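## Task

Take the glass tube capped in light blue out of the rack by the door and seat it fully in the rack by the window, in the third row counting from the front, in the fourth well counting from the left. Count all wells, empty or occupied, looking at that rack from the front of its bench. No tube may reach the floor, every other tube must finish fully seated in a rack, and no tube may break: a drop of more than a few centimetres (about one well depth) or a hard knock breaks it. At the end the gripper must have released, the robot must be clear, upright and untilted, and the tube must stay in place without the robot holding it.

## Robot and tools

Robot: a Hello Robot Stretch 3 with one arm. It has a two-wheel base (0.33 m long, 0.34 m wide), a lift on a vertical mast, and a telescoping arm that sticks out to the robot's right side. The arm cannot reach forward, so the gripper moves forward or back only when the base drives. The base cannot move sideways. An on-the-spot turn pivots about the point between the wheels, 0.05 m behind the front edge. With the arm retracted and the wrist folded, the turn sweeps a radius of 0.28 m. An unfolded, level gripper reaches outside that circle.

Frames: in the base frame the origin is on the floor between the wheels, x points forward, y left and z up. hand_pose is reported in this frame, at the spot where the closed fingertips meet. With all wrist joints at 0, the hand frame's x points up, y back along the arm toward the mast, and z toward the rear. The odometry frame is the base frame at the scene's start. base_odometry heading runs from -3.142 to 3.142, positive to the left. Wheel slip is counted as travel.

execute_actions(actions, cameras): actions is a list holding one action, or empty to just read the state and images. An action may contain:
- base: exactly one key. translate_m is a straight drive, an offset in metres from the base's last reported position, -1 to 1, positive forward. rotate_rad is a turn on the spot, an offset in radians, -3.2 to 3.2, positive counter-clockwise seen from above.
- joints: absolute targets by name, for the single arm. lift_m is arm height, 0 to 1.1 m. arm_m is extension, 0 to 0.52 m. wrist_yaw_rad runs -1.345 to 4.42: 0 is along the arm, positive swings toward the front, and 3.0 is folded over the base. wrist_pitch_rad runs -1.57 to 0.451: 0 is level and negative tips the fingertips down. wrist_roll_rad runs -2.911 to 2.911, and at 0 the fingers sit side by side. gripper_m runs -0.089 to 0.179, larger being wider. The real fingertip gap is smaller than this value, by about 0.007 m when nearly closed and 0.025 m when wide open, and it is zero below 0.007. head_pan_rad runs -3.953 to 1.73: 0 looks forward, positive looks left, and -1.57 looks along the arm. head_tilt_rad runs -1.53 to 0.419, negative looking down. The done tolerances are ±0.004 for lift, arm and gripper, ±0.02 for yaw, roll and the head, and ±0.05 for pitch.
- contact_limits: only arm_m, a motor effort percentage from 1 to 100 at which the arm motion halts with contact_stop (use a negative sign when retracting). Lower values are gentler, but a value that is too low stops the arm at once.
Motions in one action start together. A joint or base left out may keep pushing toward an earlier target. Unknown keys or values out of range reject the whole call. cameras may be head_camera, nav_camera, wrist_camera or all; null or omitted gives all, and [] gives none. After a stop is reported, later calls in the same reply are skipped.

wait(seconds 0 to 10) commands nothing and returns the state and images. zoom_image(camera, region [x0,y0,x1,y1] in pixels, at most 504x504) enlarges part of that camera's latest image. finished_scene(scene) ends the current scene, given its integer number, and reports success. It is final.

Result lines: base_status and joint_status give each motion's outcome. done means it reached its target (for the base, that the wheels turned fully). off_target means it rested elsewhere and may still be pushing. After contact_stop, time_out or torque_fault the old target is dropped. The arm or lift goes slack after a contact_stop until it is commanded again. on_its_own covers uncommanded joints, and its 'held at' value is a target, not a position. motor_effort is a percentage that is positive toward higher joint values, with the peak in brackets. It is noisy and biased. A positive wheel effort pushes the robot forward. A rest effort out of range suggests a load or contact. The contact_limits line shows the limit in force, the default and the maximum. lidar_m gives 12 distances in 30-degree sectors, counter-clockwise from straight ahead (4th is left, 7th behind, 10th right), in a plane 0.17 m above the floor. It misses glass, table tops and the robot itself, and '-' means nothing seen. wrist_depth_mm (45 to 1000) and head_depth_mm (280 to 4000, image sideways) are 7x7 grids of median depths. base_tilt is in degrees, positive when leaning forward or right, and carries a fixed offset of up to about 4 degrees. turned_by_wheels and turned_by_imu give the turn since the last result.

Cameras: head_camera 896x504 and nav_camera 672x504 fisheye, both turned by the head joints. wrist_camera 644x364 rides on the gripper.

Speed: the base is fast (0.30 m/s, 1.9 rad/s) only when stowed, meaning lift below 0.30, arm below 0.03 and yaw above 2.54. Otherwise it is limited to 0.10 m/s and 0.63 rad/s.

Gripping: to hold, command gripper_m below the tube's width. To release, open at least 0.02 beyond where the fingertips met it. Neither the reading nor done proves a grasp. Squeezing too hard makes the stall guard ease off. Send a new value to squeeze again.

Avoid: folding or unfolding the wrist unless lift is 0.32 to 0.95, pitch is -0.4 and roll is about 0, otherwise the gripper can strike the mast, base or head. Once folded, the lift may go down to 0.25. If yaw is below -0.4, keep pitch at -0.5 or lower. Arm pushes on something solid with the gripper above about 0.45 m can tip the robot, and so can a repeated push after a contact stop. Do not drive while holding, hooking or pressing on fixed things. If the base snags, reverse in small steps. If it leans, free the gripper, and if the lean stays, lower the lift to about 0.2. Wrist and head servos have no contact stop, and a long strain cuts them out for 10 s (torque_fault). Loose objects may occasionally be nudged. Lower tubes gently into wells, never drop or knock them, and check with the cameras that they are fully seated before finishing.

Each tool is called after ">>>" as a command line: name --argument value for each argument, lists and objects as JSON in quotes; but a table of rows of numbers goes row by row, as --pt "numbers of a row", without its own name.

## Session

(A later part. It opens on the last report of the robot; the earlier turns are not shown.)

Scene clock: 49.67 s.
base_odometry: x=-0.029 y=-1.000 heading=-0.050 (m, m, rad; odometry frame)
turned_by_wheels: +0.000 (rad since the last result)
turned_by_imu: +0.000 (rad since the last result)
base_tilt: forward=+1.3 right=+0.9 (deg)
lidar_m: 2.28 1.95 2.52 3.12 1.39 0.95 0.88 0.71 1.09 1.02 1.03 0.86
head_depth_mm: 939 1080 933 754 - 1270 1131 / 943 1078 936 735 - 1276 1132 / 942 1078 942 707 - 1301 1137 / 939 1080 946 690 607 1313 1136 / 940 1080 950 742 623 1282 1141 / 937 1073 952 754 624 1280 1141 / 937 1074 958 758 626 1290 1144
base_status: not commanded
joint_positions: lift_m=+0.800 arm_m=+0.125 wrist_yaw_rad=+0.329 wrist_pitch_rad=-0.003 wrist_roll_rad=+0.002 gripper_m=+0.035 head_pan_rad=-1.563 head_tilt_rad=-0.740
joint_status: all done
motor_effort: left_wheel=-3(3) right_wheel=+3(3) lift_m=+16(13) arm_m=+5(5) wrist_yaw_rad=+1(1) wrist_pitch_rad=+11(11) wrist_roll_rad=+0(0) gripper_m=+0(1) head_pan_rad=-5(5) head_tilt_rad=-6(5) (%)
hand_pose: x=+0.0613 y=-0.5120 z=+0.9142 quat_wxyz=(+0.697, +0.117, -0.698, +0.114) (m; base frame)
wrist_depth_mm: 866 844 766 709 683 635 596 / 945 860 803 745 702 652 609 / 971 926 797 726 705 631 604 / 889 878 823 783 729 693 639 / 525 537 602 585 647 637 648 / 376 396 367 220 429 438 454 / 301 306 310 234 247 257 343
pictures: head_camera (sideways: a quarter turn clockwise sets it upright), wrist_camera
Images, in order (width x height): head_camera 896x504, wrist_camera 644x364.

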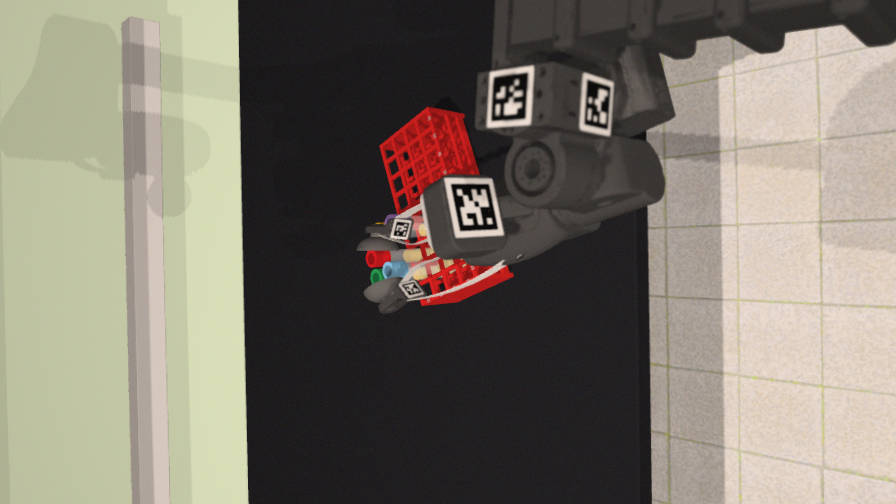

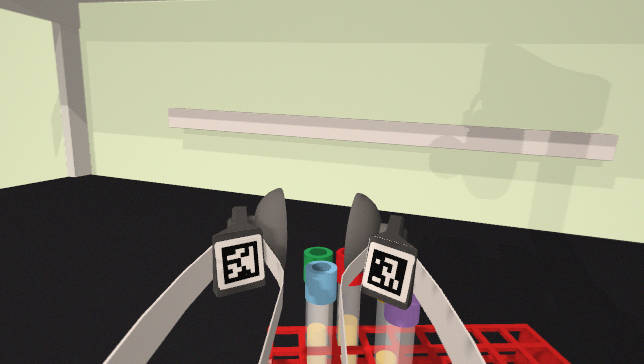

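>>> execute_actions --actions '[{"joints":{"arm_m":0.145,"wrist_yaw_rad":0.352},"contact_limits":{"arm_m":12}}]' --cameras '["head_camera","wrist_camera"]'

>>> zoom_image --camera "head_camera" --region '[300,190,460,350]'

Scene clock: 51.60 s.
base_odometry: x=-0.029 y=-1.000 heading=-0.050 (m, m, rad; odometry frame)
turned_by_wheels: +0.000 (rad since the last result)
turned_by_imu: +0.000 (rad since the last result)
base_tilt: forward=+1.2 right=+0.9 (deg)
lidar_m: 2.28 1.96 2.51 3.11 1.39 0.94 0.88 0.71 1.09 1.02 1.04 0.86
head_depth_mm: 943 1076 936 764 - 1296 1134 / 939 1078 939 745 - 1298 1134 / 939 1078 943 712 - 1304 1139 / 942 1080 945 688 606 1308 1141 / 938 1075 949 742 623 1285 1141 / 938 1075 951 754 623 1283 1142 / 937 1072 955 755 625 1289 1142
base_status: not commanded
joint_positions: lift_m=+0.800 arm_m=+0.145 wrist_yaw_rad=+0.350 wrist_pitch_rad=-0.003 wrist_roll_rad=+0.002 gripper_m=+0.035 head_pan_rad=-1.563 head_tilt_rad=-0.740
joint_status: all done
motor_effort: left_wheel=-3(2) right_wheel=+2(3) lift_m=+16(15) arm_m=+5(4) wrist_yaw_rad=+2(3) wrist_pitch_rad=+11(11) wrist_roll_rad=+0(0) gripper_m=+0(1) head_pan_rad=-5(5) head_tilt_rad=-6(5) (%)
contact_limits: arm_m 12 (drawing in: default 30, maximum 49; extending or still: default 40, maximum 65)
hand_pose: x=+0.0664 y=-0.5302 z=+0.9142 quat_wxyz=(+0.696, +0.124, -0.696, +0.122) (m; base frame)
wrist_depth_mm: 891 815 766 713 658 627 582 / 936 845 793 736 677 629 593 / 989 892 772 701 692 624 599 / 879 870 802 770 730 657 627 / 526 542 598 588 628 635 624 / 380 391 369 199 430 438 450 / 298 302 311 293 217 337 346
pictures: head_camera (sideways: a quarter turn clockwise sets it upright), wrist_camera
Images, in order (width x height): head_camera 896x504, wrist_camera 644x364.

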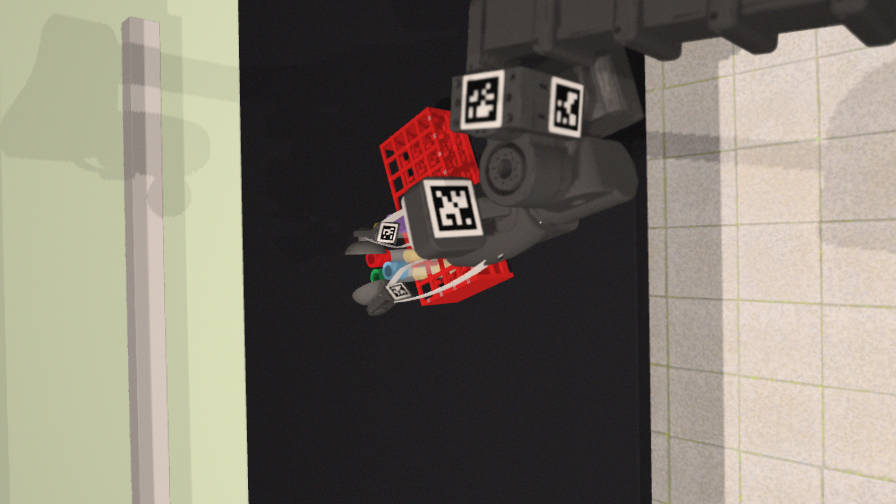

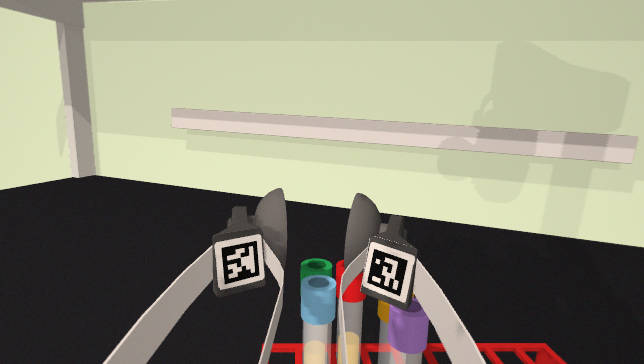

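Region (300, 190, 460, 350) of head_camera's 896x504 image, scaled by 3.150, with more detail than that image has.

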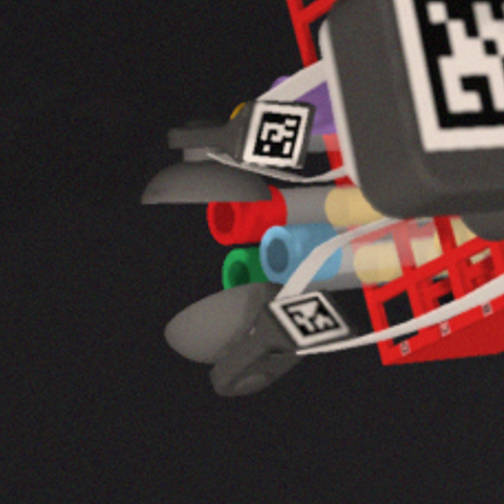

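>>> execute_actions --actions '[{"joints":{"lift_m":0.78}}]' --cameras '["head_camera","wrist_camera"]'

>>> zoom_image --camera "head_camera" --region '[300,190,460,350]'

Scene clock: 52.93 s.
base_odometry: x=-0.029 y=-1.000 heading=-0.050 (m, m, rad; odometry frame)
turned_by_wheels: +0.000 (rad since the last result)
turned_by_imu: +0.000 (rad since the last result)
base_tilt: forward=+1.2 right=+0.9 (deg)
lidar_m: 2.28 1.96 2.52 3.11 1.40 0.95 0.88 0.71 1.09 1.02 1.03 0.86
head_depth_mm: 940 1081 934 754 - - 1128 / 943 1079 937 739 - 1298 1131 / 941 1080 940 708 - 1300 1136 / 939 1077 945 686 605 1304 1139 / 938 1075 947 741 622 1282 1139 / 939 1074 951 756 623 1288 1141 / 935 1075 956 757 625 1290 1145
base_status: not commanded
joint_positions: lift_m=+0.780 arm_m=+0.145 wrist_yaw_rad=+0.350 wrist_pitch_rad=-0.003 wrist_roll_rad=+0.002 gripper_m=+0.035 head_pan_rad=-1.563 head_tilt_rad=-0.740
joint_status: all done
motor_effort: left_wheel=-3(3) right_wheel=+4(2) lift_m=+16(15) arm_m=+5(5) wrist_yaw_rad=+2(3) wrist_pitch_rad=+11(11) wrist_roll_rad=+0(0) gripper_m=-1(1) head_pan_rad=-4(5) head_tilt_rad=-5(6) (%)
hand_pose: x=+0.0664 y=-0.5302 z=+0.8941 quat_wxyz=(+0.696, +0.124, -0.696, +0.122) (m; base frame)
wrist_depth_mm: 894 817 768 713 671 616 581 / 923 849 789 738 684 630 589 / 994 888 795 745 685 612 597 / 746 815 814 764 694 657 632 / 477 486 545 515 582 573 593 / 346 358 338 334 369 393 403 / 271 276 279 210 226 290 308
pictures: head_camera (sideways: a quarter turn clockwise sets it upright), wrist_camera
Images, in order (width x height): head_camera 896x504, wrist_camera 644x364.

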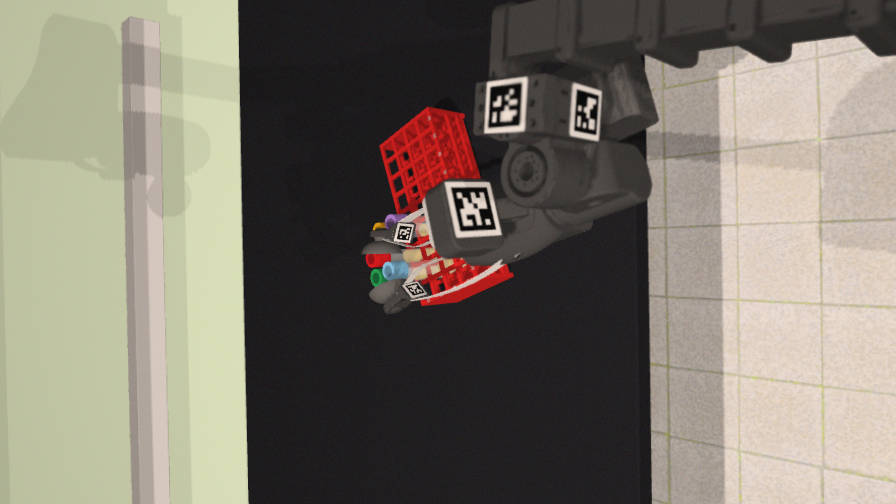

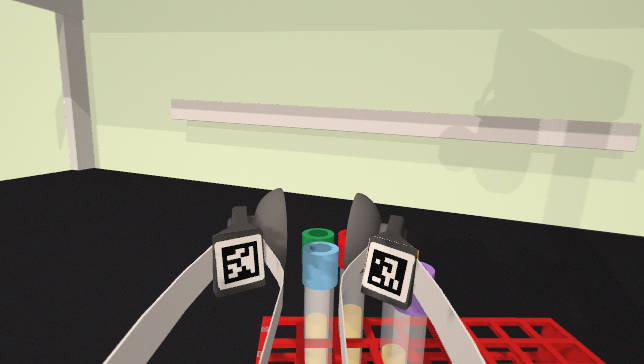

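Region (300, 190, 460, 350) of head_camera's 896x504 image, scaled by 3.150, with more detail than that image has.

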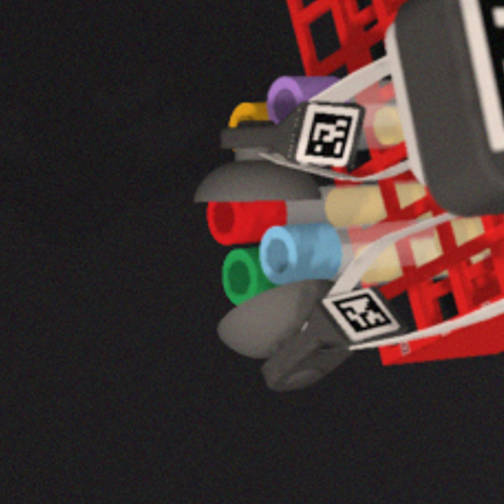

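>>> execute_actions --actions '[{"joints":{"lift_m":0.762}}]' --cameras '["head_camera","wrist_camera"]'

>>> zoom_image --camera "head_camera" --region '[300,190,460,350]'

Scene clock: 54.90 s.
base_odometry: x=-0.029 y=-1.000 heading=-0.050 (m, m, rad; odometry frame)
turned_by_wheels: +0.000 (rad since the last result)
turned_by_imu: +0.000 (rad since the last result)
base_tilt: forward=+1.3 right=+1.0 (deg)
lidar_m: 2.28 1.95 2.51 3.12 1.40 0.94 0.88 0.71 1.09 1.02 1.03 0.86
head_depth_mm: 941 1080 938 743 - - - / 941 1079 937 728 - 1287 1136 / 942 1079 942 708 - 1305 1134 / 940 1078 948 689 607 1309 1141 / 940 1075 951 731 623 1289 1140 / 935 1075 953 756 625 1283 1138 / 936 1075 956 756 625 1285 1144
base_status: not commanded
joint_positions: lift_m=+0.762 arm_m=+0.145 wrist_yaw_rad=+0.350 wrist_pitch_rad=+0.051 wrist_roll_rad=-0.006 gripper_m=+0.035 head_pan_rad=-1.563 head_tilt_rad=-0.740
joint_status: all done
motor_effort: left_wheel=-3(3) right_wheel=+3(3) lift_m=+12(15) arm_m=+6(5) wrist_yaw_rad=+2(2) wrist_pitch_rad=-15(16) wrist_roll_rad=+3(2) gripper_m=+0(0) head_pan_rad=-5(5) head_tilt_rad=-5(5) (%)
hand_pose: x=+0.0668 y=-0.5311 z=+0.8902 quat_wxyz=(+0.695, +0.105, -0.697, +0.141) (m; base frame)
wrist_depth_mm: 882 849 774 720 660 634 591 / 953 856 811 739 690 642 595 / 962 899 799 726 673 643 602 / 896 881 814 757 699 665 619 / 502 534 605 584 638 654 623 / 351 368 344 345 388 424 438 / 271 277 286 201 219 225 322
pictures: head_camera (sideways: a quarter turn clockwise sets it upright), wrist_camera
Images, in order (width x height): head_camera 896x504, wrist_camera 644x364.

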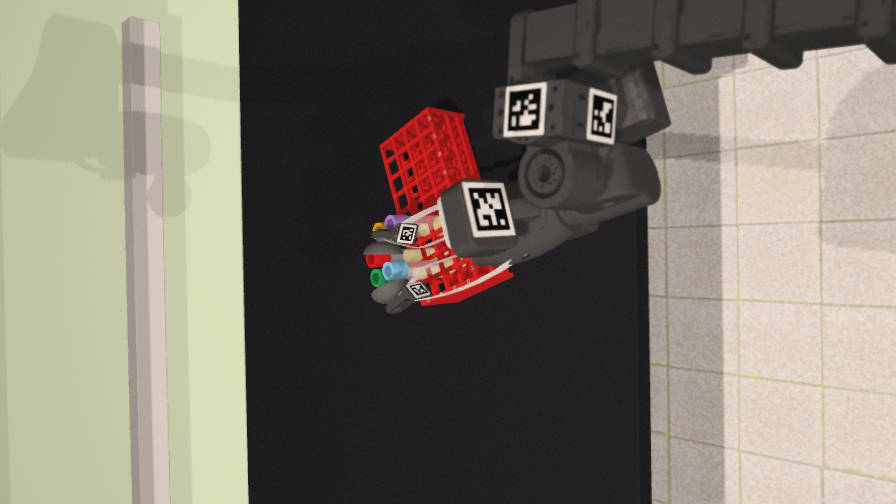

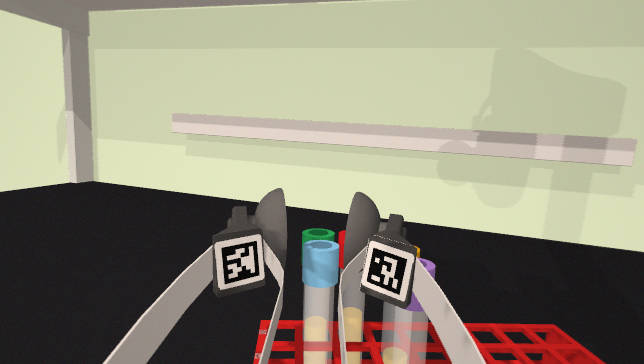

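Region (300, 190, 460, 350) of head_camera's 896x504 image, scaled by 3.150, with more detail than that image has.

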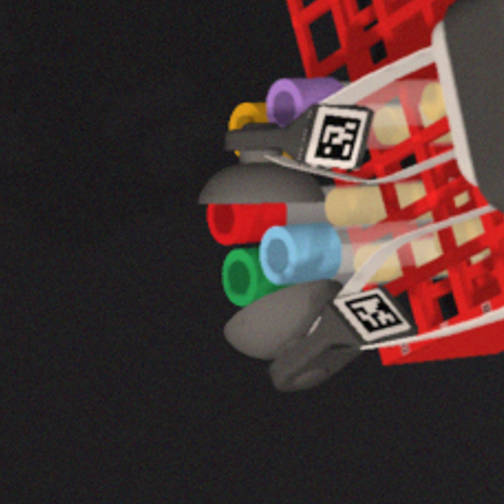

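>>> execute_actions --actions '[{"joints":{"lift_m":0.79}}]' --cameras '[]'

>>> execute_actions --actions '[{"joints":{"arm_m":0.13,"wrist_yaw_rad":0.335}}]' --cameras '[]'

>>> execute_actions --actions '[{"joints":{"lift_m":0.765}}]' --cameras '["head_camera","wrist_camera"]'

>>> zoom_image --camera "head_camera" --region '[300,190,460,350]'

Scene clock: 56.60 s.
base_odometry: x=-0.029 y=-1.000 heading=-0.050 (m, m, rad; odometry frame)
turned_by_wheels: +0.000 (rad since the last result)
turned_by_imu: +0.000 (rad since the last result)
base_tilt: forward=+1.2 right=+1.0 (deg)
lidar_m: 2.27 1.96 2.51 3.11 1.40 0.95 0.88 0.71 1.09 1.02 1.03 0.86
head_depth_mm: 937 1078 934 766 - 1288 1127 / 942 1082 942 745 - 1308 1134 / 941 1079 939 709 - 1307 1137 / 939 1076 945 690 606 1308 1137 / 940 1077 950 730 623 1280 1139 / 937 1079 951 755 623 1286 1142 / 938 1074 956 755 626 1287 1141
base_status: not commanded
joint_positions: lift_m=+0.790 arm_m=+0.145 wrist_yaw_rad=+0.351 wrist_pitch_rad=+0.005 wrist_roll_rad=-0.002 gripper_m=+0.035 head_pan_rad=-1.563 head_tilt_rad=-0.740
joint_status: all done
motor_effort: left_wheel=-2(2) right_wheel=+2(3) lift_m=+25(27) arm_m=+5(6) wrist_yaw_rad=+2(2) wrist_pitch_rad=+7(15) wrist_roll_rad=+1(2) gripper_m=-1(0) head_pan_rad=-5(4) head_tilt_rad=-5(6) (%)
hand_pose: x=+0.0666 y=-0.5303 z=+0.9055 quat_wxyz=(+0.697, +0.122, -0.695, +0.125) (m; base frame)
wrist_depth_mm: 873 831 762 706 663 622 580 / 918 828 775 731 674 646 609 / 977 894 799 723 663 618 590 / 824 839 818 759 704 669 616 / 510 519 583 564 630 612 616 / 361 381 359 198 415 420 439 / 287 290 299 218 214 310 331
pictures: none
No camera images: the call's "cameras" was empty. Leave "cameras" out to get every camera's image.

Scene clock: 57.53 s.
base_odometry: x=-0.029 y=-1.000 heading=-0.050 (m, m, rad; odometry frame)
turned_by_wheels: +0.000 (rad since the last result)
turned_by_imu: +0.000 (rad since the last result)
base_tilt: forward=+1.3 right=+1.0 (deg)
lidar_m: 2.28 1.95 2.51 3.12 1.40 0.95 0.88 0.71 1.09 1.02 1.03 0.86
head_depth_mm: 944 1080 934 755 - - 1130 / 941 1081 940 737 - 1271 1134 / 945 1078 943 706 - 1303 1135 / 939 1076 943 686 606 1308 1140 / 938 1074 951 731 622 1280 1142 / 939 1077 952 755 625 1287 1143 / 938 1076 957 757 626 1288 1143
base_status: not commanded
joint_positions: lift_m=+0.790 arm_m=+0.130 wrist_yaw_rad=+0.337 wrist_pitch_rad=+0.004 wrist_roll_rad=-0.002 gripper_m=+0.035 head_pan_rad=-1.563 head_tilt_rad=-0.740
joint_status: all done
motor_effort: left_wheel=-4(3) right_wheel=+3(2) lift_m=+25(25) arm_m=-7(8) wrist_yaw_rad=-2(2) wrist_pitch_rad=+8(8) wrist_roll_rad=+1(1) gripper_m=+1(0) head_pan_rad=-5(5) head_tilt_rad=-6(6) (%)
hand_pose: x=+0.0634 y=-0.5173 z=+0.9054 quat_wxyz=(+0.698, +0.117, -0.696, +0.120) (m; base frame)
wrist_depth_mm: 897 865 770 699 685 636 603 / 945 867 780 750 675 650 615 / 965 892 781 742 679 635 612 / 829 847 823 788 719 658 625 / 506 529 576 567 626 624 644 / 366 377 358 356 420 426 443 / 289 292 301 224 237 246 331
pictures: none
No camera images: the call's "cameras" was empty. Leave "cameras" out to get every camera's image.

Scene clock: 58.53 s.
base_odometry: x=-0.029 y=-1.000 heading=-0.050 (m, m, rad; odometry frame)
turned_by_wheels: +0.000 (rad since the last result)
turned_by_imu: +0.000 (rad since the last result)
base_tilt: forward=+1.3 right=+0.9 (deg)
lidar_m: 2.28 1.95 2.51 3.12 1.40 0.95 0.88 0.71 1.09 1.02 1.03 0.86
head_depth_mm: 942 1082 935 743 - - 1121 / 944 1081 937 724 - 1275 1134 / 940 1079 941 706 - 1278 1139 / 941 1079 945 678 606 1309 1136 / 940 1076 948 740 623 1281 1143 / 939 1079 949 756 625 1283 1142 / 938 1075 956 758 626 1286 1144
base_status: not commanded
joint_positions: lift_m=+0.765 arm_m=+0.130 wrist_yaw_rad=+0.337 wrist_pitch_rad=+0.003 wrist_roll_rad=-0.002 gripper_m=+0.035 head_pan_rad=-1.563 head_tilt_rad=-0.740
joint_status: all done
motor_effort: left_wheel=-3(3) right_wheel=+3(3) lift_m=+16(23) arm_m=-7(7) wrist_yaw_rad=-2(2) wrist_pitch_rad=+8(8) wrist_roll_rad=+1(1) gripper_m=+0(0) head_pan_rad=-4(5) head_tilt_rad=-6(6) (%)
hand_pose: x=+0.0634 y=-0.5173 z=+0.8808 quat_wxyz=(+0.698, +0.118, -0.696, +0.120) (m; base frame)
wrist_depth_mm: 890 856 770 708 667 633 597 / 939 855 799 740 690 658 626 / 948 898 832 760 654 646 583 / 711 746 811 770 719 676 640 / 436 454 507 195 504 549 568 / 325 332 306 327 328 373 387 / 253 255 261 212 200 223 216
pictures: head_camera (sideways: a quarter turn clockwise sets it upright), wrist_camera
Images, in order (width x height): head_camera 896x504, wrist_camera 644x364.

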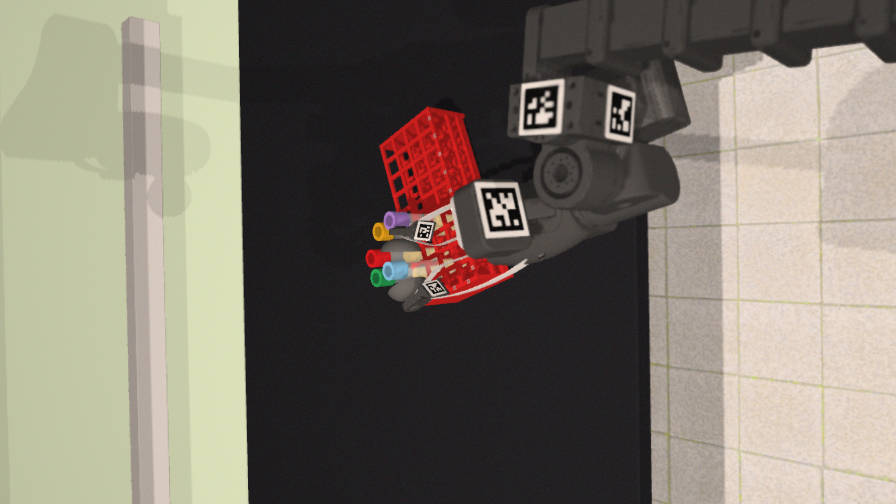

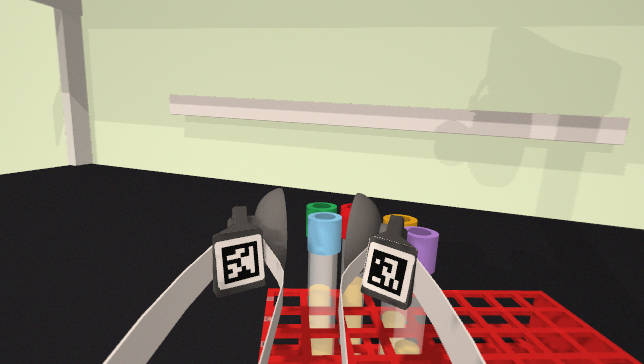

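Region (300, 190, 460, 350) of head_camera's 896x504 image, scaled by 3.150, with more detail than that image has.

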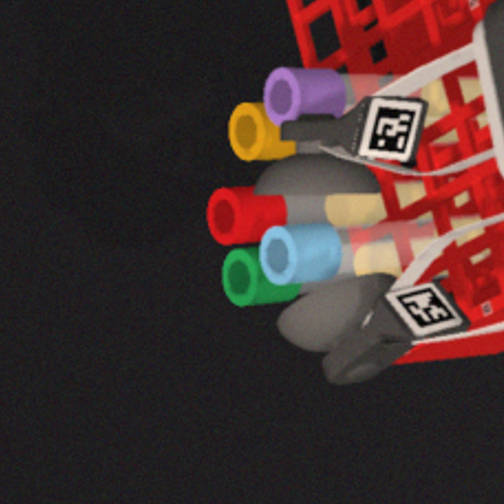

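>>> execute_actions --actions '[{"joints":{"gripper_m":0.005}}]' --cameras '["head_camera","wrist_camera"]'

>>> zoom_image --camera "head_camera" --region '[300,190,460,350]'

Scene clock: 60.23 s.
base_odometry: x=-0.029 y=-1.000 heading=-0.050 (m, m, rad; odometry frame)
turned_by_wheels: +0.000 (rad since the last result)
turned_by_imu: +0.000 (rad since the last result)
base_tilt: forward=+1.2 right=+0.9 (deg)
lidar_m: 2.27 1.95 2.51 3.12 1.40 0.94 0.88 0.71 1.09 1.02 1.03 0.86
head_depth_mm: 944 1078 936 744 - - 1120 / 943 1077 939 725 - 1270 1134 / 941 1080 938 706 - 1280 1133 / 942 1077 945 673 608 1307 1135 / 940 1078 948 753 623 1284 1139 / 935 1076 951 753 625 1288 1143 / 936 1074 957 757 626 1292 1146
base_status: not commanded
joint_positions: lift_m=+0.765 arm_m=+0.130 wrist_yaw_rad=+0.332 wrist_pitch_rad=+0.003 wrist_roll_rad=-0.002 gripper_m=+0.005 head_pan_rad=-1.563 head_tilt_rad=-0.740
joint_status: all done
motor_effort: left_wheel=-3(3) right_wheel=+4(2) lift_m=+15(15) arm_m=-7(7) wrist_yaw_rad=+4(4) wrist_pitch_rad=+8(8) wrist_roll_rad=+1(1) gripper_m=-2(96) head_pan_rad=-4(5) head_tilt_rad=-5(5) (%)
hand_pose: x=+0.0621 y=-0.5177 z=+0.8808 quat_wxyz=(+0.698, +0.116, -0.697, +0.118) (m; base frame)
wrist_depth_mm: 893 825 808 716 670 623 605 / 950 857 804 732 698 644 611 / 967 898 817 729 682 660 603 / 710 767 830 778 729 686 638 / 440 453 476 - 447 540 570 / 321 330 322 215 236 373 384 / 252 257 254 214 199 203 217
pictures: head_camera (sideways: a quarter turn clockwise sets it upright), wrist_camera
Images, in order (width x height): head_camera 896x504, wrist_camera 644x364.

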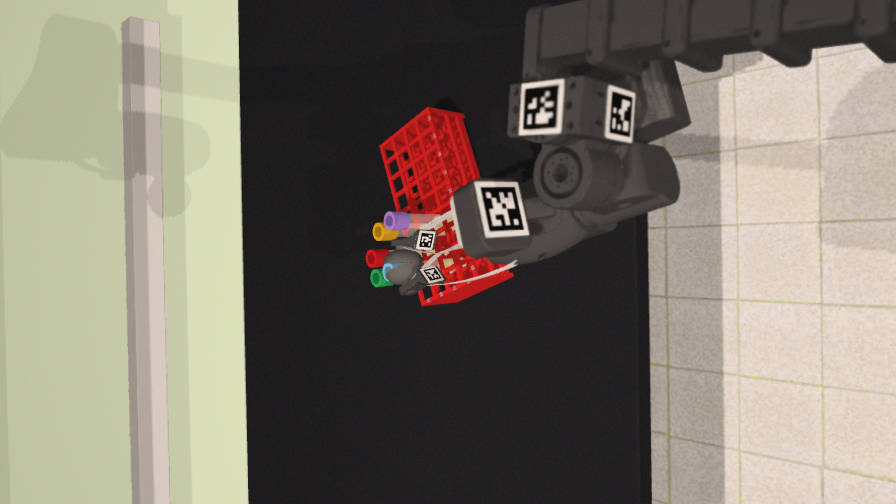

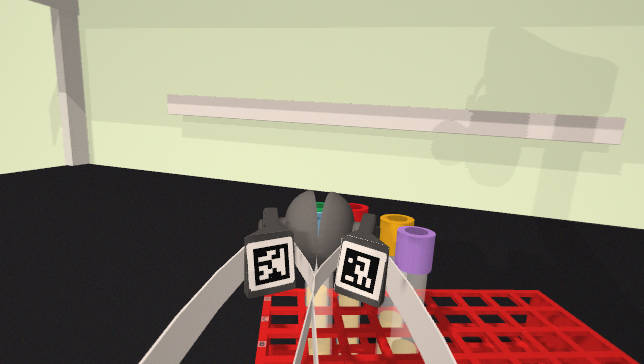

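Region (300, 190, 460, 350) of head_camera's 896x504 image, scaled by 3.150, with more detail than that image has.

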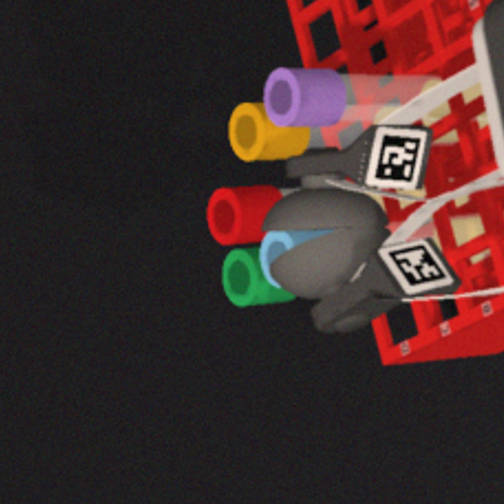

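>>> execute_actions --actions '[{"joints":{"gripper_m":0.033}}]' --cameras '[]'

>>> execute_actions --actions '[{"joints":{"arm_m":0.142},"contact_limits":{"arm_m":12}}]' --cameras '["head_camera","wrist_camera"]'

>>> zoom_image --camera "head_camera" --region '[300,190,460,350]'

Scene clock: 62.10 s.
base_odometry: x=-0.029 y=-1.000 heading=-0.050 (m, m, rad; odometry frame)
turned_by_wheels: +0.000 (rad since the last result)
turned_by_imu: +0.000 (rad since the last result)
base_tilt: forward=+1.1 right=+1.0 (deg)
lidar_m: 2.28 1.96 2.51 3.10 1.40 0.94 0.88 0.71 1.09 1.02 1.03 0.86
head_depth_mm: 940 1079 935 743 - - 1120 / 938 1080 938 723 - 1275 1131 / 941 1078 941 706 - 1281 1135 / 940 1077 945 684 606 1309 1140 / 939 1076 947 750 623 1291 1140 / 938 1079 952 754 623 1284 1140 / 938 1076 956 756 626 1288 1139
base_status: not commanded
joint_positions: lift_m=+0.765 arm_m=+0.130 wrist_yaw_rad=+0.333 wrist_pitch_rad=+0.003 wrist_roll_rad=-0.002 gripper_m=+0.033 head_pan_rad=-1.563 head_tilt_rad=-0.740
joint_status: all done
motor_effort: left_wheel=-3(4) right_wheel=+2(3) lift_m=+15(15) arm_m=-7(7) wrist_yaw_rad=+3(3) wrist_pitch_rad=+8(8) wrist_roll_rad=+1(1) gripper_m=+1(94) head_pan_rad=-5(5) head_tilt_rad=-6(6) (%)
hand_pose: x=+0.0623 y=-0.5177 z=+0.8808 quat_wxyz=(+0.698, +0.116, -0.696, +0.118) (m; base frame)
wrist_depth_mm: 917 829 773 713 682 650 597 / 929 889 788 727 676 657 609 / 975 900 820 746 663 638 606 / 723 747 797 776 701 674 633 / 442 454 502 189 522 544 586 / 319 329 316 231 300 372 382 / 253 256 261 213 196 202 217
pictures: none
No camera images: the call's "cameras" was empty. Leave "cameras" out to get every camera's image.

Scene clock: 62.97 s.
base_odometry: x=-0.029 y=-1.000 heading=-0.050 (m, m, rad; odometry frame)
turned_by_wheels: +0.000 (rad since the last result)
turned_by_imu: +0.000 (rad since the last result)
base_tilt: forward=+1.2 right=+0.9 (deg)
lidar_m: 2.28 1.95 2.51 3.11 1.40 0.95 0.88 0.71 1.09 1.02 1.03 0.86
head_depth_mm: 940 1079 935 744 - - 1120 / 939 1079 939 726 - 1277 1131 / 939 1080 941 707 - 1301 1135 / 941 1078 944 688 606 1307 1135 / 942 1075 948 742 622 1281 1140 / 937 1075 953 756 624 1282 1140 / 936 1075 956 757 625 1287 1141
base_status: not commanded
joint_positions: lift_m=+0.765 arm_m=+0.142 wrist_yaw_rad=+0.337 wrist_pitch_rad=+0.003 wrist_roll_rad=-0.002 gripper_m=+0.033 head_pan_rad=-1.563 head_tilt_rad=-0.740
joint_status: all done
motor_effort: left_wheel=-3(3) right_wheel=+2(4) lift_m=+15(16) arm_m=+5(6) wrist_yaw_rad=-2(3) wrist_pitch_rad=+8(8) wrist_roll_rad=+1(1) gripper_m=+0(1) head_pan_rad=-4(4) head_tilt_rad=-6(5) (%)
contact_limits: arm_m 12 (drawing in: default 30, maximum 49; extending or still: default 40, maximum 65)
hand_pose: x=+0.0633 y=-0.5285 z=+0.8808 quat_wxyz=(+0.698, +0.117, -0.696, +0.120) (m; base frame)
wrist_depth_mm: 918 843 759 730 661 613 581 / 936 889 772 718 688 642 595 / 998 859 794 731 659 638 584 / 719 732 784 748 709 658 618 / 439 453 503 197 534 536 579 / 323 331 318 343 342 373 387 / 251 256 255 201 188 211 217
pictures: head_camera (sideways: a quarter turn clockwise sets it upright), wrist_camera
Images, in order (width x height): head_camera 896x504, wrist_camera 644x364.

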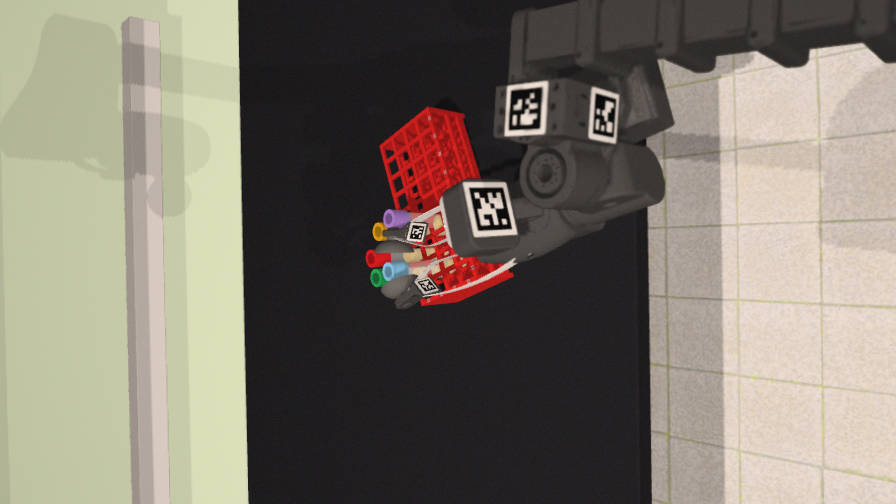

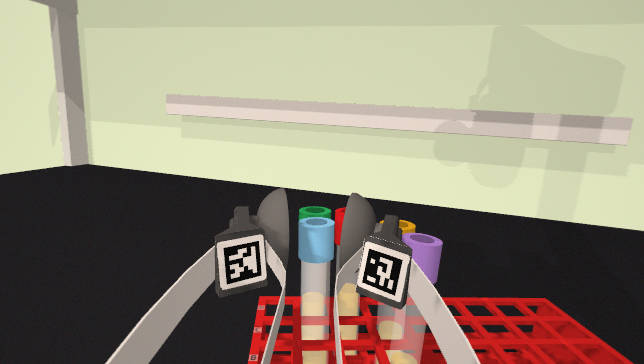

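Region (300, 190, 460, 350) of head_camera's 896x504 image, scaled by 3.150, with more detail than that image has.

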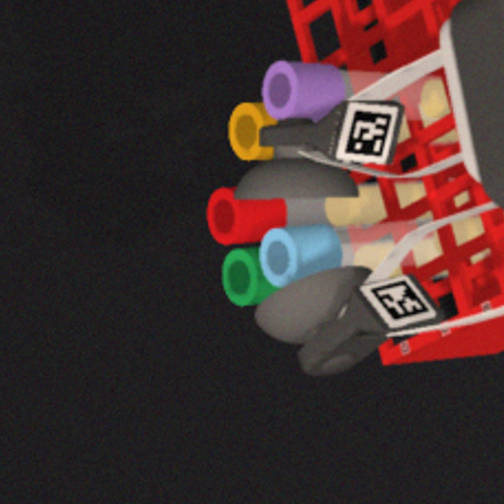

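>>> execute_actions --actions '[{"joints":{"gripper_m":0.005}}]' --cameras '["head_camera","wrist_camera"]'

>>> zoom_image --camera "head_camera" --region '[300,190,460,350]'

Scene clock: 65.67 s.
base_odometry: x=-0.029 y=-1.000 heading=-0.050 (m, m, rad; odometry frame)
turned_by_wheels: +0.000 (rad since the last result)
turned_by_imu: +0.000 (rad since the last result)
base_tilt: forward=+1.3 right=+0.9 (deg)
lidar_m: 2.28 1.96 2.51 3.11 1.40 0.95 0.88 0.71 1.09 1.02 1.03 0.86
head_depth_mm: 942 1081 937 744 - - 1120 / 944 1080 937 727 - 1273 1132 / 942 1079 941 708 - 1301 1136 / 942 1078 943 687 607 1307 1142 / 937 1079 949 752 623 1284 1138 / 938 1075 951 754 623 1288 1138 / 935 1075 957 756 626 1283 1145
base_status: not commanded
joint_positions: lift_m=+0.765 arm_m=+0.142 wrist_yaw_rad=+0.336 wrist_pitch_rad=+0.003 wrist_roll_rad=-0.002 gripper_m=+0.005 head_pan_rad=-1.563 head_tilt_rad=-0.740
joint_status: all done
motor_effort: left_wheel=-3(2) right_wheel=+4(3) lift_m=+15(15) arm_m=+5(6) wrist_yaw_rad=-1(2) wrist_pitch_rad=+8(8) wrist_roll_rad=+1(1) gripper_m=-3(94) head_pan_rad=-5(4) head_tilt_rad=-6(6) (%)
hand_pose: x=+0.0631 y=-0.5285 z=+0.8808 quat_wxyz=(+0.698, +0.117, -0.696, +0.119) (m; base frame)
wrist_depth_mm: 902 824 776 712 653 617 585 / 915 864 782 749 688 630 617 / 978 868 812 733 663 648 580 / 716 745 787 754 700 663 627 / 438 456 478 - 491 544 576 / 319 329 329 315 343 368 383 / 251 258 251 201 190 212 219
pictures: head_camera (sideways: a quarter turn clockwise sets it upright), wrist_camera
Images, in order (width x height): head_camera 896x504, wrist_camera 644x364.

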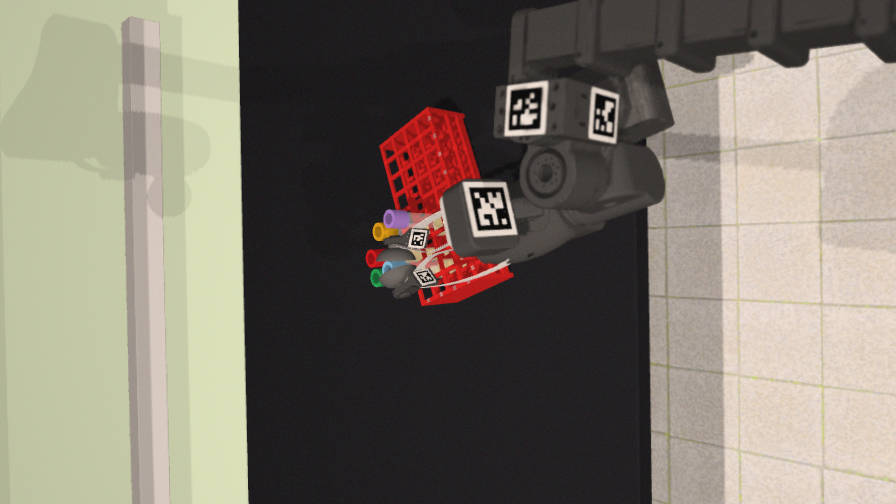

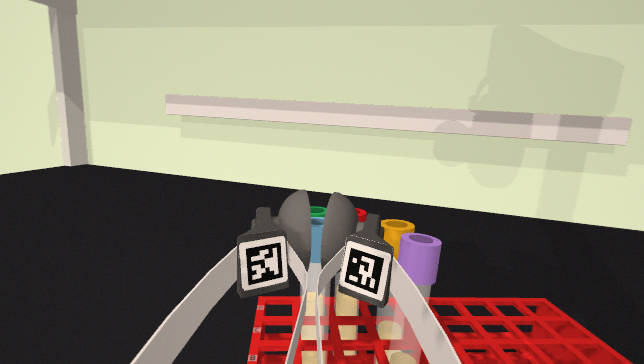

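Region (300, 190, 460, 350) of head_camera's 896x504 image, scaled by 3.150, with more detail than that image has.

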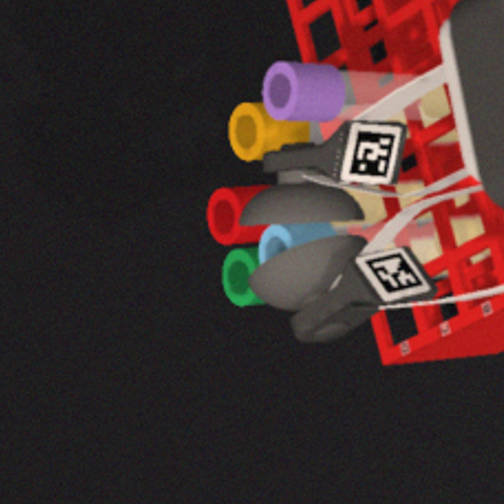

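>>> execute_actions --actions '[{"joints":{"lift_m":0.785}}]' --cameras '["head_camera","wrist_camera"]'

>>> zoom_image --camera "head_camera" --region '[300,190,460,350]'

Scene clock: 67.03 s.
base_odometry: x=-0.029 y=-1.000 heading=-0.050 (m, m, rad; odometry frame)
turned_by_wheels: +0.000 (rad since the last result)
turned_by_imu: +0.000 (rad since the last result)
base_tilt: forward=+1.3 right=+1.1 (deg)
lidar_m: 2.27 1.96 2.51 3.12 1.40 0.94 0.88 0.71 1.09 1.02 1.04 0.86
head_depth_mm: 943 1084 935 754 - 1275 1121 / 941 1081 937 737 - 1302 1132 / 940 1079 944 708 - 1306 1137 / 940 1079 947 680 607 1306 1136 / 941 1075 951 754 623 1288 1140 / 937 1070 952 752 624 1284 1146 / 935 1073 959 756 625 1289 1143
base_status: not commanded
joint_positions: lift_m=+0.785 arm_m=+0.142 wrist_yaw_rad=+0.336 wrist_pitch_rad=+0.001 wrist_roll_rad=-0.002 gripper_m=+0.005 head_pan_rad=-1.563 head_tilt_rad=-0.740
joint_status: all done
motor_effort: left_wheel=-2(3) right_wheel=+3(3) lift_m=+25(26) arm_m=+5(6) wrist_yaw_rad=-1(1) wrist_pitch_rad=+9(9) wrist_roll_rad=+2(1) gripper_m=-2(3) head_pan_rad=-5(5) head_tilt_rad=-6(6) (%)
hand_pose: x=+0.0631 y=-0.5285 z=+0.8997 quat_wxyz=(+0.698, +0.118, -0.696, +0.119) (m; base frame)
wrist_depth_mm: 878 818 762 703 673 615 590 / 939 854 781 728 678 628 603 / - 877 796 718 656 646 582 / 794 818 789 772 727 661 623 / 491 510 519 - 588 603 633 / 350 363 359 360 379 418 428 / 278 285 283 213 233 237 318
pictures: head_camera (sideways: a quarter turn clockwise sets it upright), wrist_camera
Images, in order (width x height): head_camera 896x504, wrist_camera 644x364.

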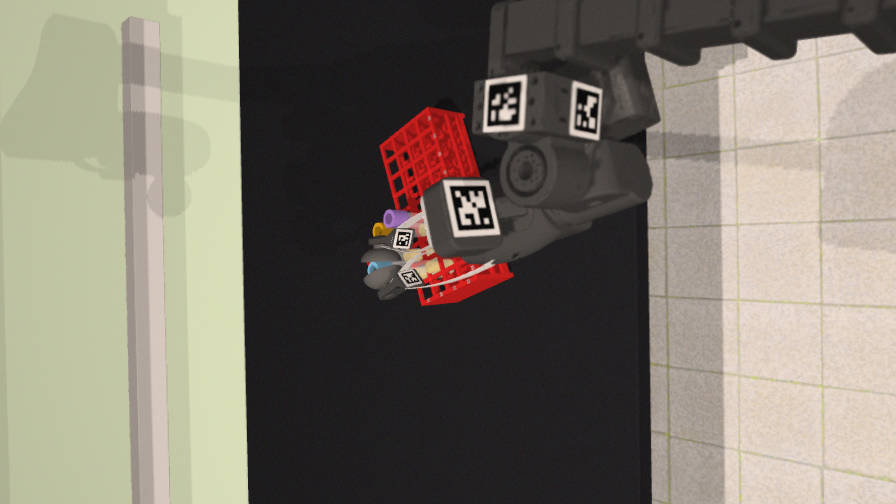

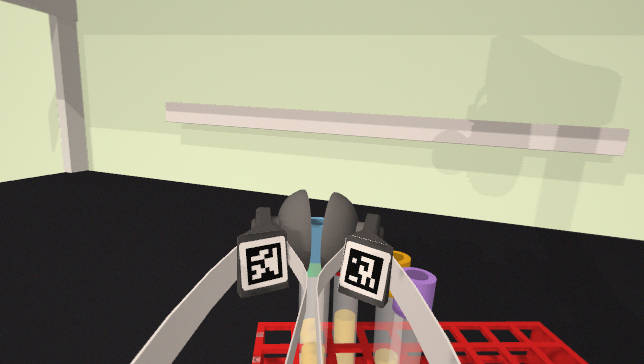

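Region (300, 190, 460, 350) of head_camera's 896x504 image, scaled by 3.150, with more detail than that image has.

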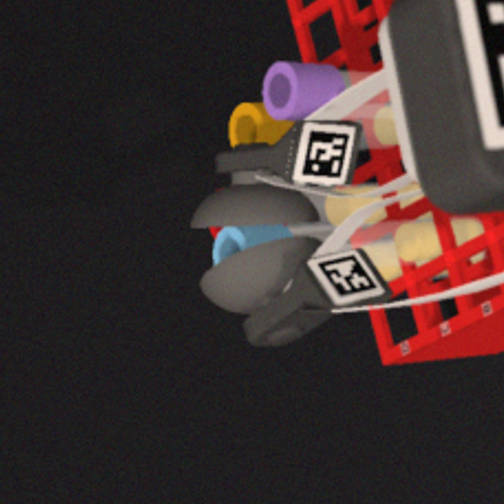

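>>> execute_actions --actions '[{"joints":{"lift_m":0.86}}]' --cameras '["head_camera","wrist_camera"]'

>>> zoom_image --camera "head_camera" --region '[270,180,470,350]'

Scene clock: 69.13 s.
base_odometry: x=-0.029 y=-1.000 heading=-0.050 (m, m, rad; odometry frame)
turned_by_wheels: +0.000 (rad since the last result)
turned_by_imu: +0.000 (rad since the last result)
base_tilt: forward=+1.3 right=+0.9 (deg)
lidar_m: 2.28 1.95 2.51 3.09 1.40 0.95 0.88 0.71 1.09 1.02 1.03 0.86
head_depth_mm: 944 1078 937 - 588 1299 1134 / 939 1079 941 - 591 1301 1134 / 939 1077 977 - 591 1302 1134 / 942 1081 999 681 620 1306 1139 / 940 1077 949 751 623 1286 1141 / 936 1078 953 753 624 1288 1147 / 938 1073 958 756 626 1285 1144
base_status: not commanded
joint_positions: lift_m=+0.860 arm_m=+0.142 wrist_yaw_rad=+0.336 wrist_pitch_rad=+0.001 wrist_roll_rad=-0.002 gripper_m=+0.005 head_pan_rad=-1.563 head_tilt_rad=-0.740
joint_status: all done
motor_effort: left_wheel=-3(3) right_wheel=+3(3) lift_m=+25(26) arm_m=+5(5) wrist_yaw_rad=-1(1) wrist_pitch_rad=+9(9) wrist_roll_rad=+1(1) gripper_m=-3(2) head_pan_rad=-5(5) head_tilt_rad=-5(6) (%)
hand_pose: x=+0.0631 y=-0.5285 z=+0.9746 quat_wxyz=(+0.698, +0.118, -0.696, +0.119) (m; base frame)
wrist_depth_mm: 759 778 733 675 638 612 589 / 944 872 781 730 688 640 603 / 964 864 798 742 706 652 615 / - 921 829 763 686 644 601 / 680 688 731 - 736 692 629 / 493 504 493 501 562 579 585 / 383 395 399 420 421 432 439
pictures: head_camera (sideways: a quarter turn clockwise sets it upright), wrist_camera
Images, in order (width x height): head_camera 896x504, wrist_camera 644x364.

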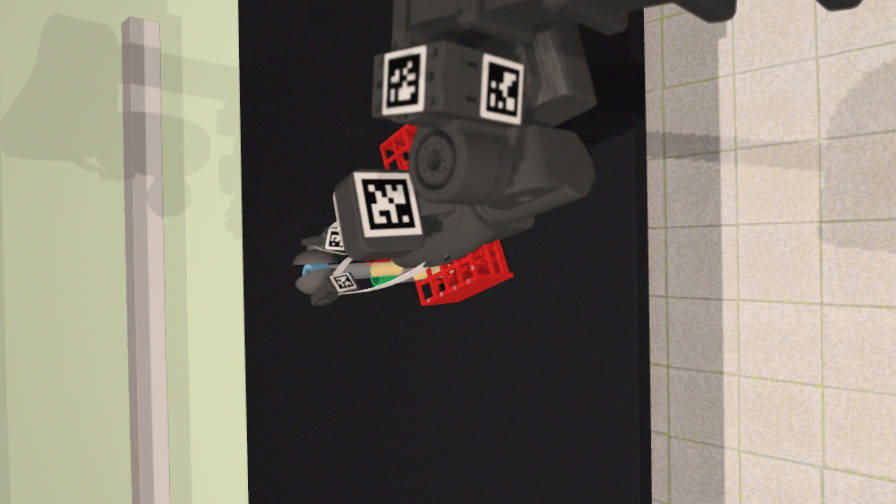

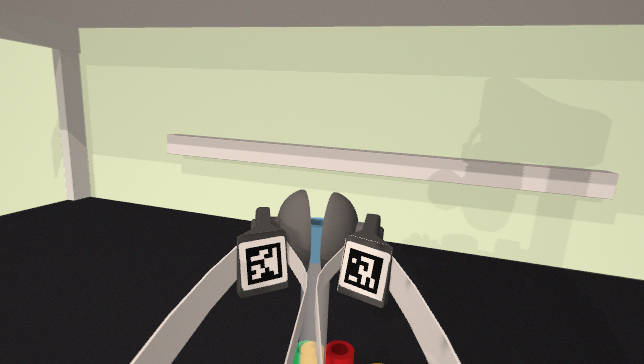

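Region (270, 180, 470, 350) of head_camera's 896x504 image, scaled by 2.520, with more detail than that image has; it fills the top 428 rows of this view, and the rest is white.

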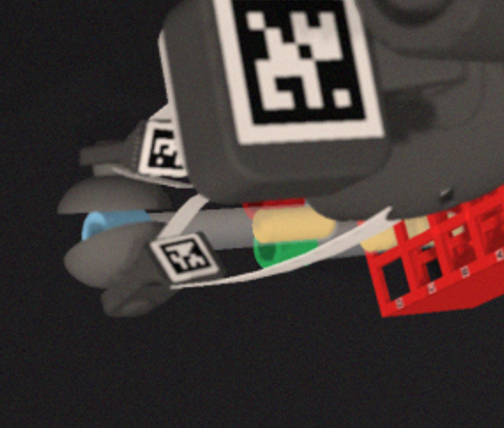

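>>> execute_actions --actions '[{"joints":{"lift_m":0.93}}]' --cameras '[]'

>>> execute_actions --actions '[{"joints":{"arm_m":0.0}}]' --cameras '["head_camera","wrist_camera"]'

Scene clock: 72.63 s.
base_odometry: x=-0.029 y=-1.000 heading=-0.050 (m, m, rad; odometry frame)
turned_by_wheels: +0.000 (rad since the last result)
turned_by_imu: +0.000 (rad since the last result)
base_tilt: forward=+1.3 right=+1.0 (deg)
lidar_m: 2.28 1.96 2.51 3.12 1.40 0.95 0.88 0.71 1.09 1.02 1.03 0.86
head_depth_mm: 944 1082 - - 617 1299 1132 / 940 1079 - - 618 1304 1132 / 940 1078 - - 619 1305 1136 / 939 1056 949 689 622 1306 1139 / 938 1076 946 751 623 1282 1144 / 939 1077 951 754 625 1285 1140 / 936 1074 955 758 625 1291 1143
base_status: not commanded
joint_positions: lift_m=+0.930 arm_m=+0.142 wrist_yaw_rad=+0.336 wrist_pitch_rad=+0.001 wrist_roll_rad=-0.002 gripper_m=+0.005 head_pan_rad=-1.563 head_tilt_rad=-0.740
joint_status: all done
motor_effort: left_wheel=-3(3) right_wheel=+3(3) lift_m=+25(27) arm_m=+5(5) wrist_yaw_rad=+0(1) wrist_pitch_rad=+9(9) wrist_roll_rad=+1(1) gripper_m=-3(3) head_pan_rad=-4(5) head_tilt_rad=-6(5) (%)
hand_pose: x=+0.0631 y=-0.5285 z=+1.0446 quat_wxyz=(+0.698, +0.118, -0.696, +0.118) (m; base frame)
wrist_depth_mm: 573 538 491 460 423 364 337 / 861 833 784 711 678 637 586 / 978 905 800 736 710 645 610 / - 908 825 758 703 665 644 / 886 856 862 - 740 681 620 / 618 646 617 635 711 701 668 / 494 497 510 514 532 558 556
pictures: none
No camera images: the call's "cameras" was empty. Leave "cameras" out to get every camera's image.

Scene clock: 74.93 s.
base_odometry: x=-0.029 y=-1.000 heading=-0.050 (m, m, rad; odometry frame)
turned_by_wheels: +0.000 (rad since the last result)
turned_by_imu: +0.000 (rad since the last result)
base_tilt: forward=+1.3 right=+0.8 (deg)
lidar_m: 2.28 1.95 2.51 3.09 1.40 0.94 0.88 0.71 1.09 1.02 1.04 0.86
head_depth_mm: 940 1080 937 764 - - 1090 / 942 1078 939 723 - - 1111 / 942 1080 940 - - - 1113 / 939 1080 980 - - 1292 1138 / 941 1077 987 751 623 1282 1137 / 936 1075 953 754 624 1284 1146 / 937 1076 955 758 626 1291 1144
base_status: not commanded
joint_positions: lift_m=+0.930 arm_m=+0.002 wrist_yaw_rad=+0.336 wrist_pitch_rad=+0.001 wrist_roll_rad=-0.002 gripper_m=+0.005 head_pan_rad=-1.563 head_tilt_rad=-0.740
joint_status: all done
joint sent to its limit — the command would take arm_m past its lower limit, so that joint was sent only as far as its limit.
motor_effort: left_wheel=-3(3) right_wheel=+2(3) lift_m=+24(25) arm_m=-7(6) wrist_yaw_rad=+0(1) wrist_pitch_rad=+9(9) wrist_roll_rad=+1(1) gripper_m=-3(2) head_pan_rad=-5(5) head_tilt_rad=-6(6) (%)
hand_pose: x=+0.0630 y=-0.3893 z=+1.0446 quat_wxyz=(+0.698, +0.118, -0.696, +0.118) (m; base frame)
wrist_depth_mm: - 785 857 643 766 724 510 / - 991 925 847 789 748 666 / - - 965 891 824 776 724 / - - 976 862 841 770 742 / - 868 911 - 864 820 758 / 618 626 613 629 717 737 737 / 483 495 505 493 507 546 566
pictures: head_camera (sideways: a quarter turn clockwise sets it upright), wrist_camera
Images, in order (width x height): head_camera 896x504, wrist_camera 644x364.

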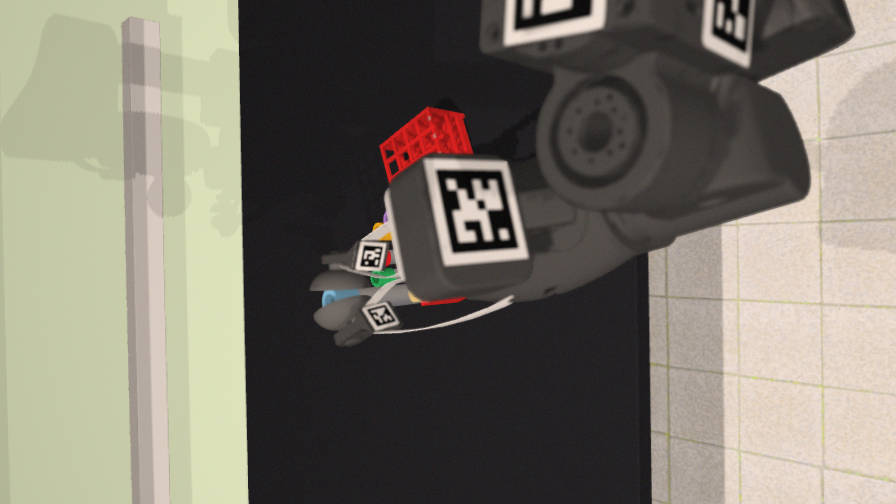

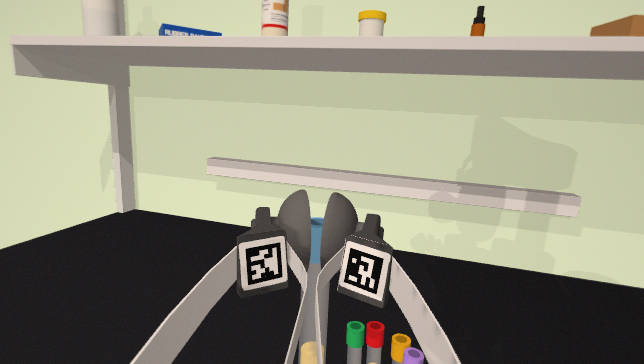

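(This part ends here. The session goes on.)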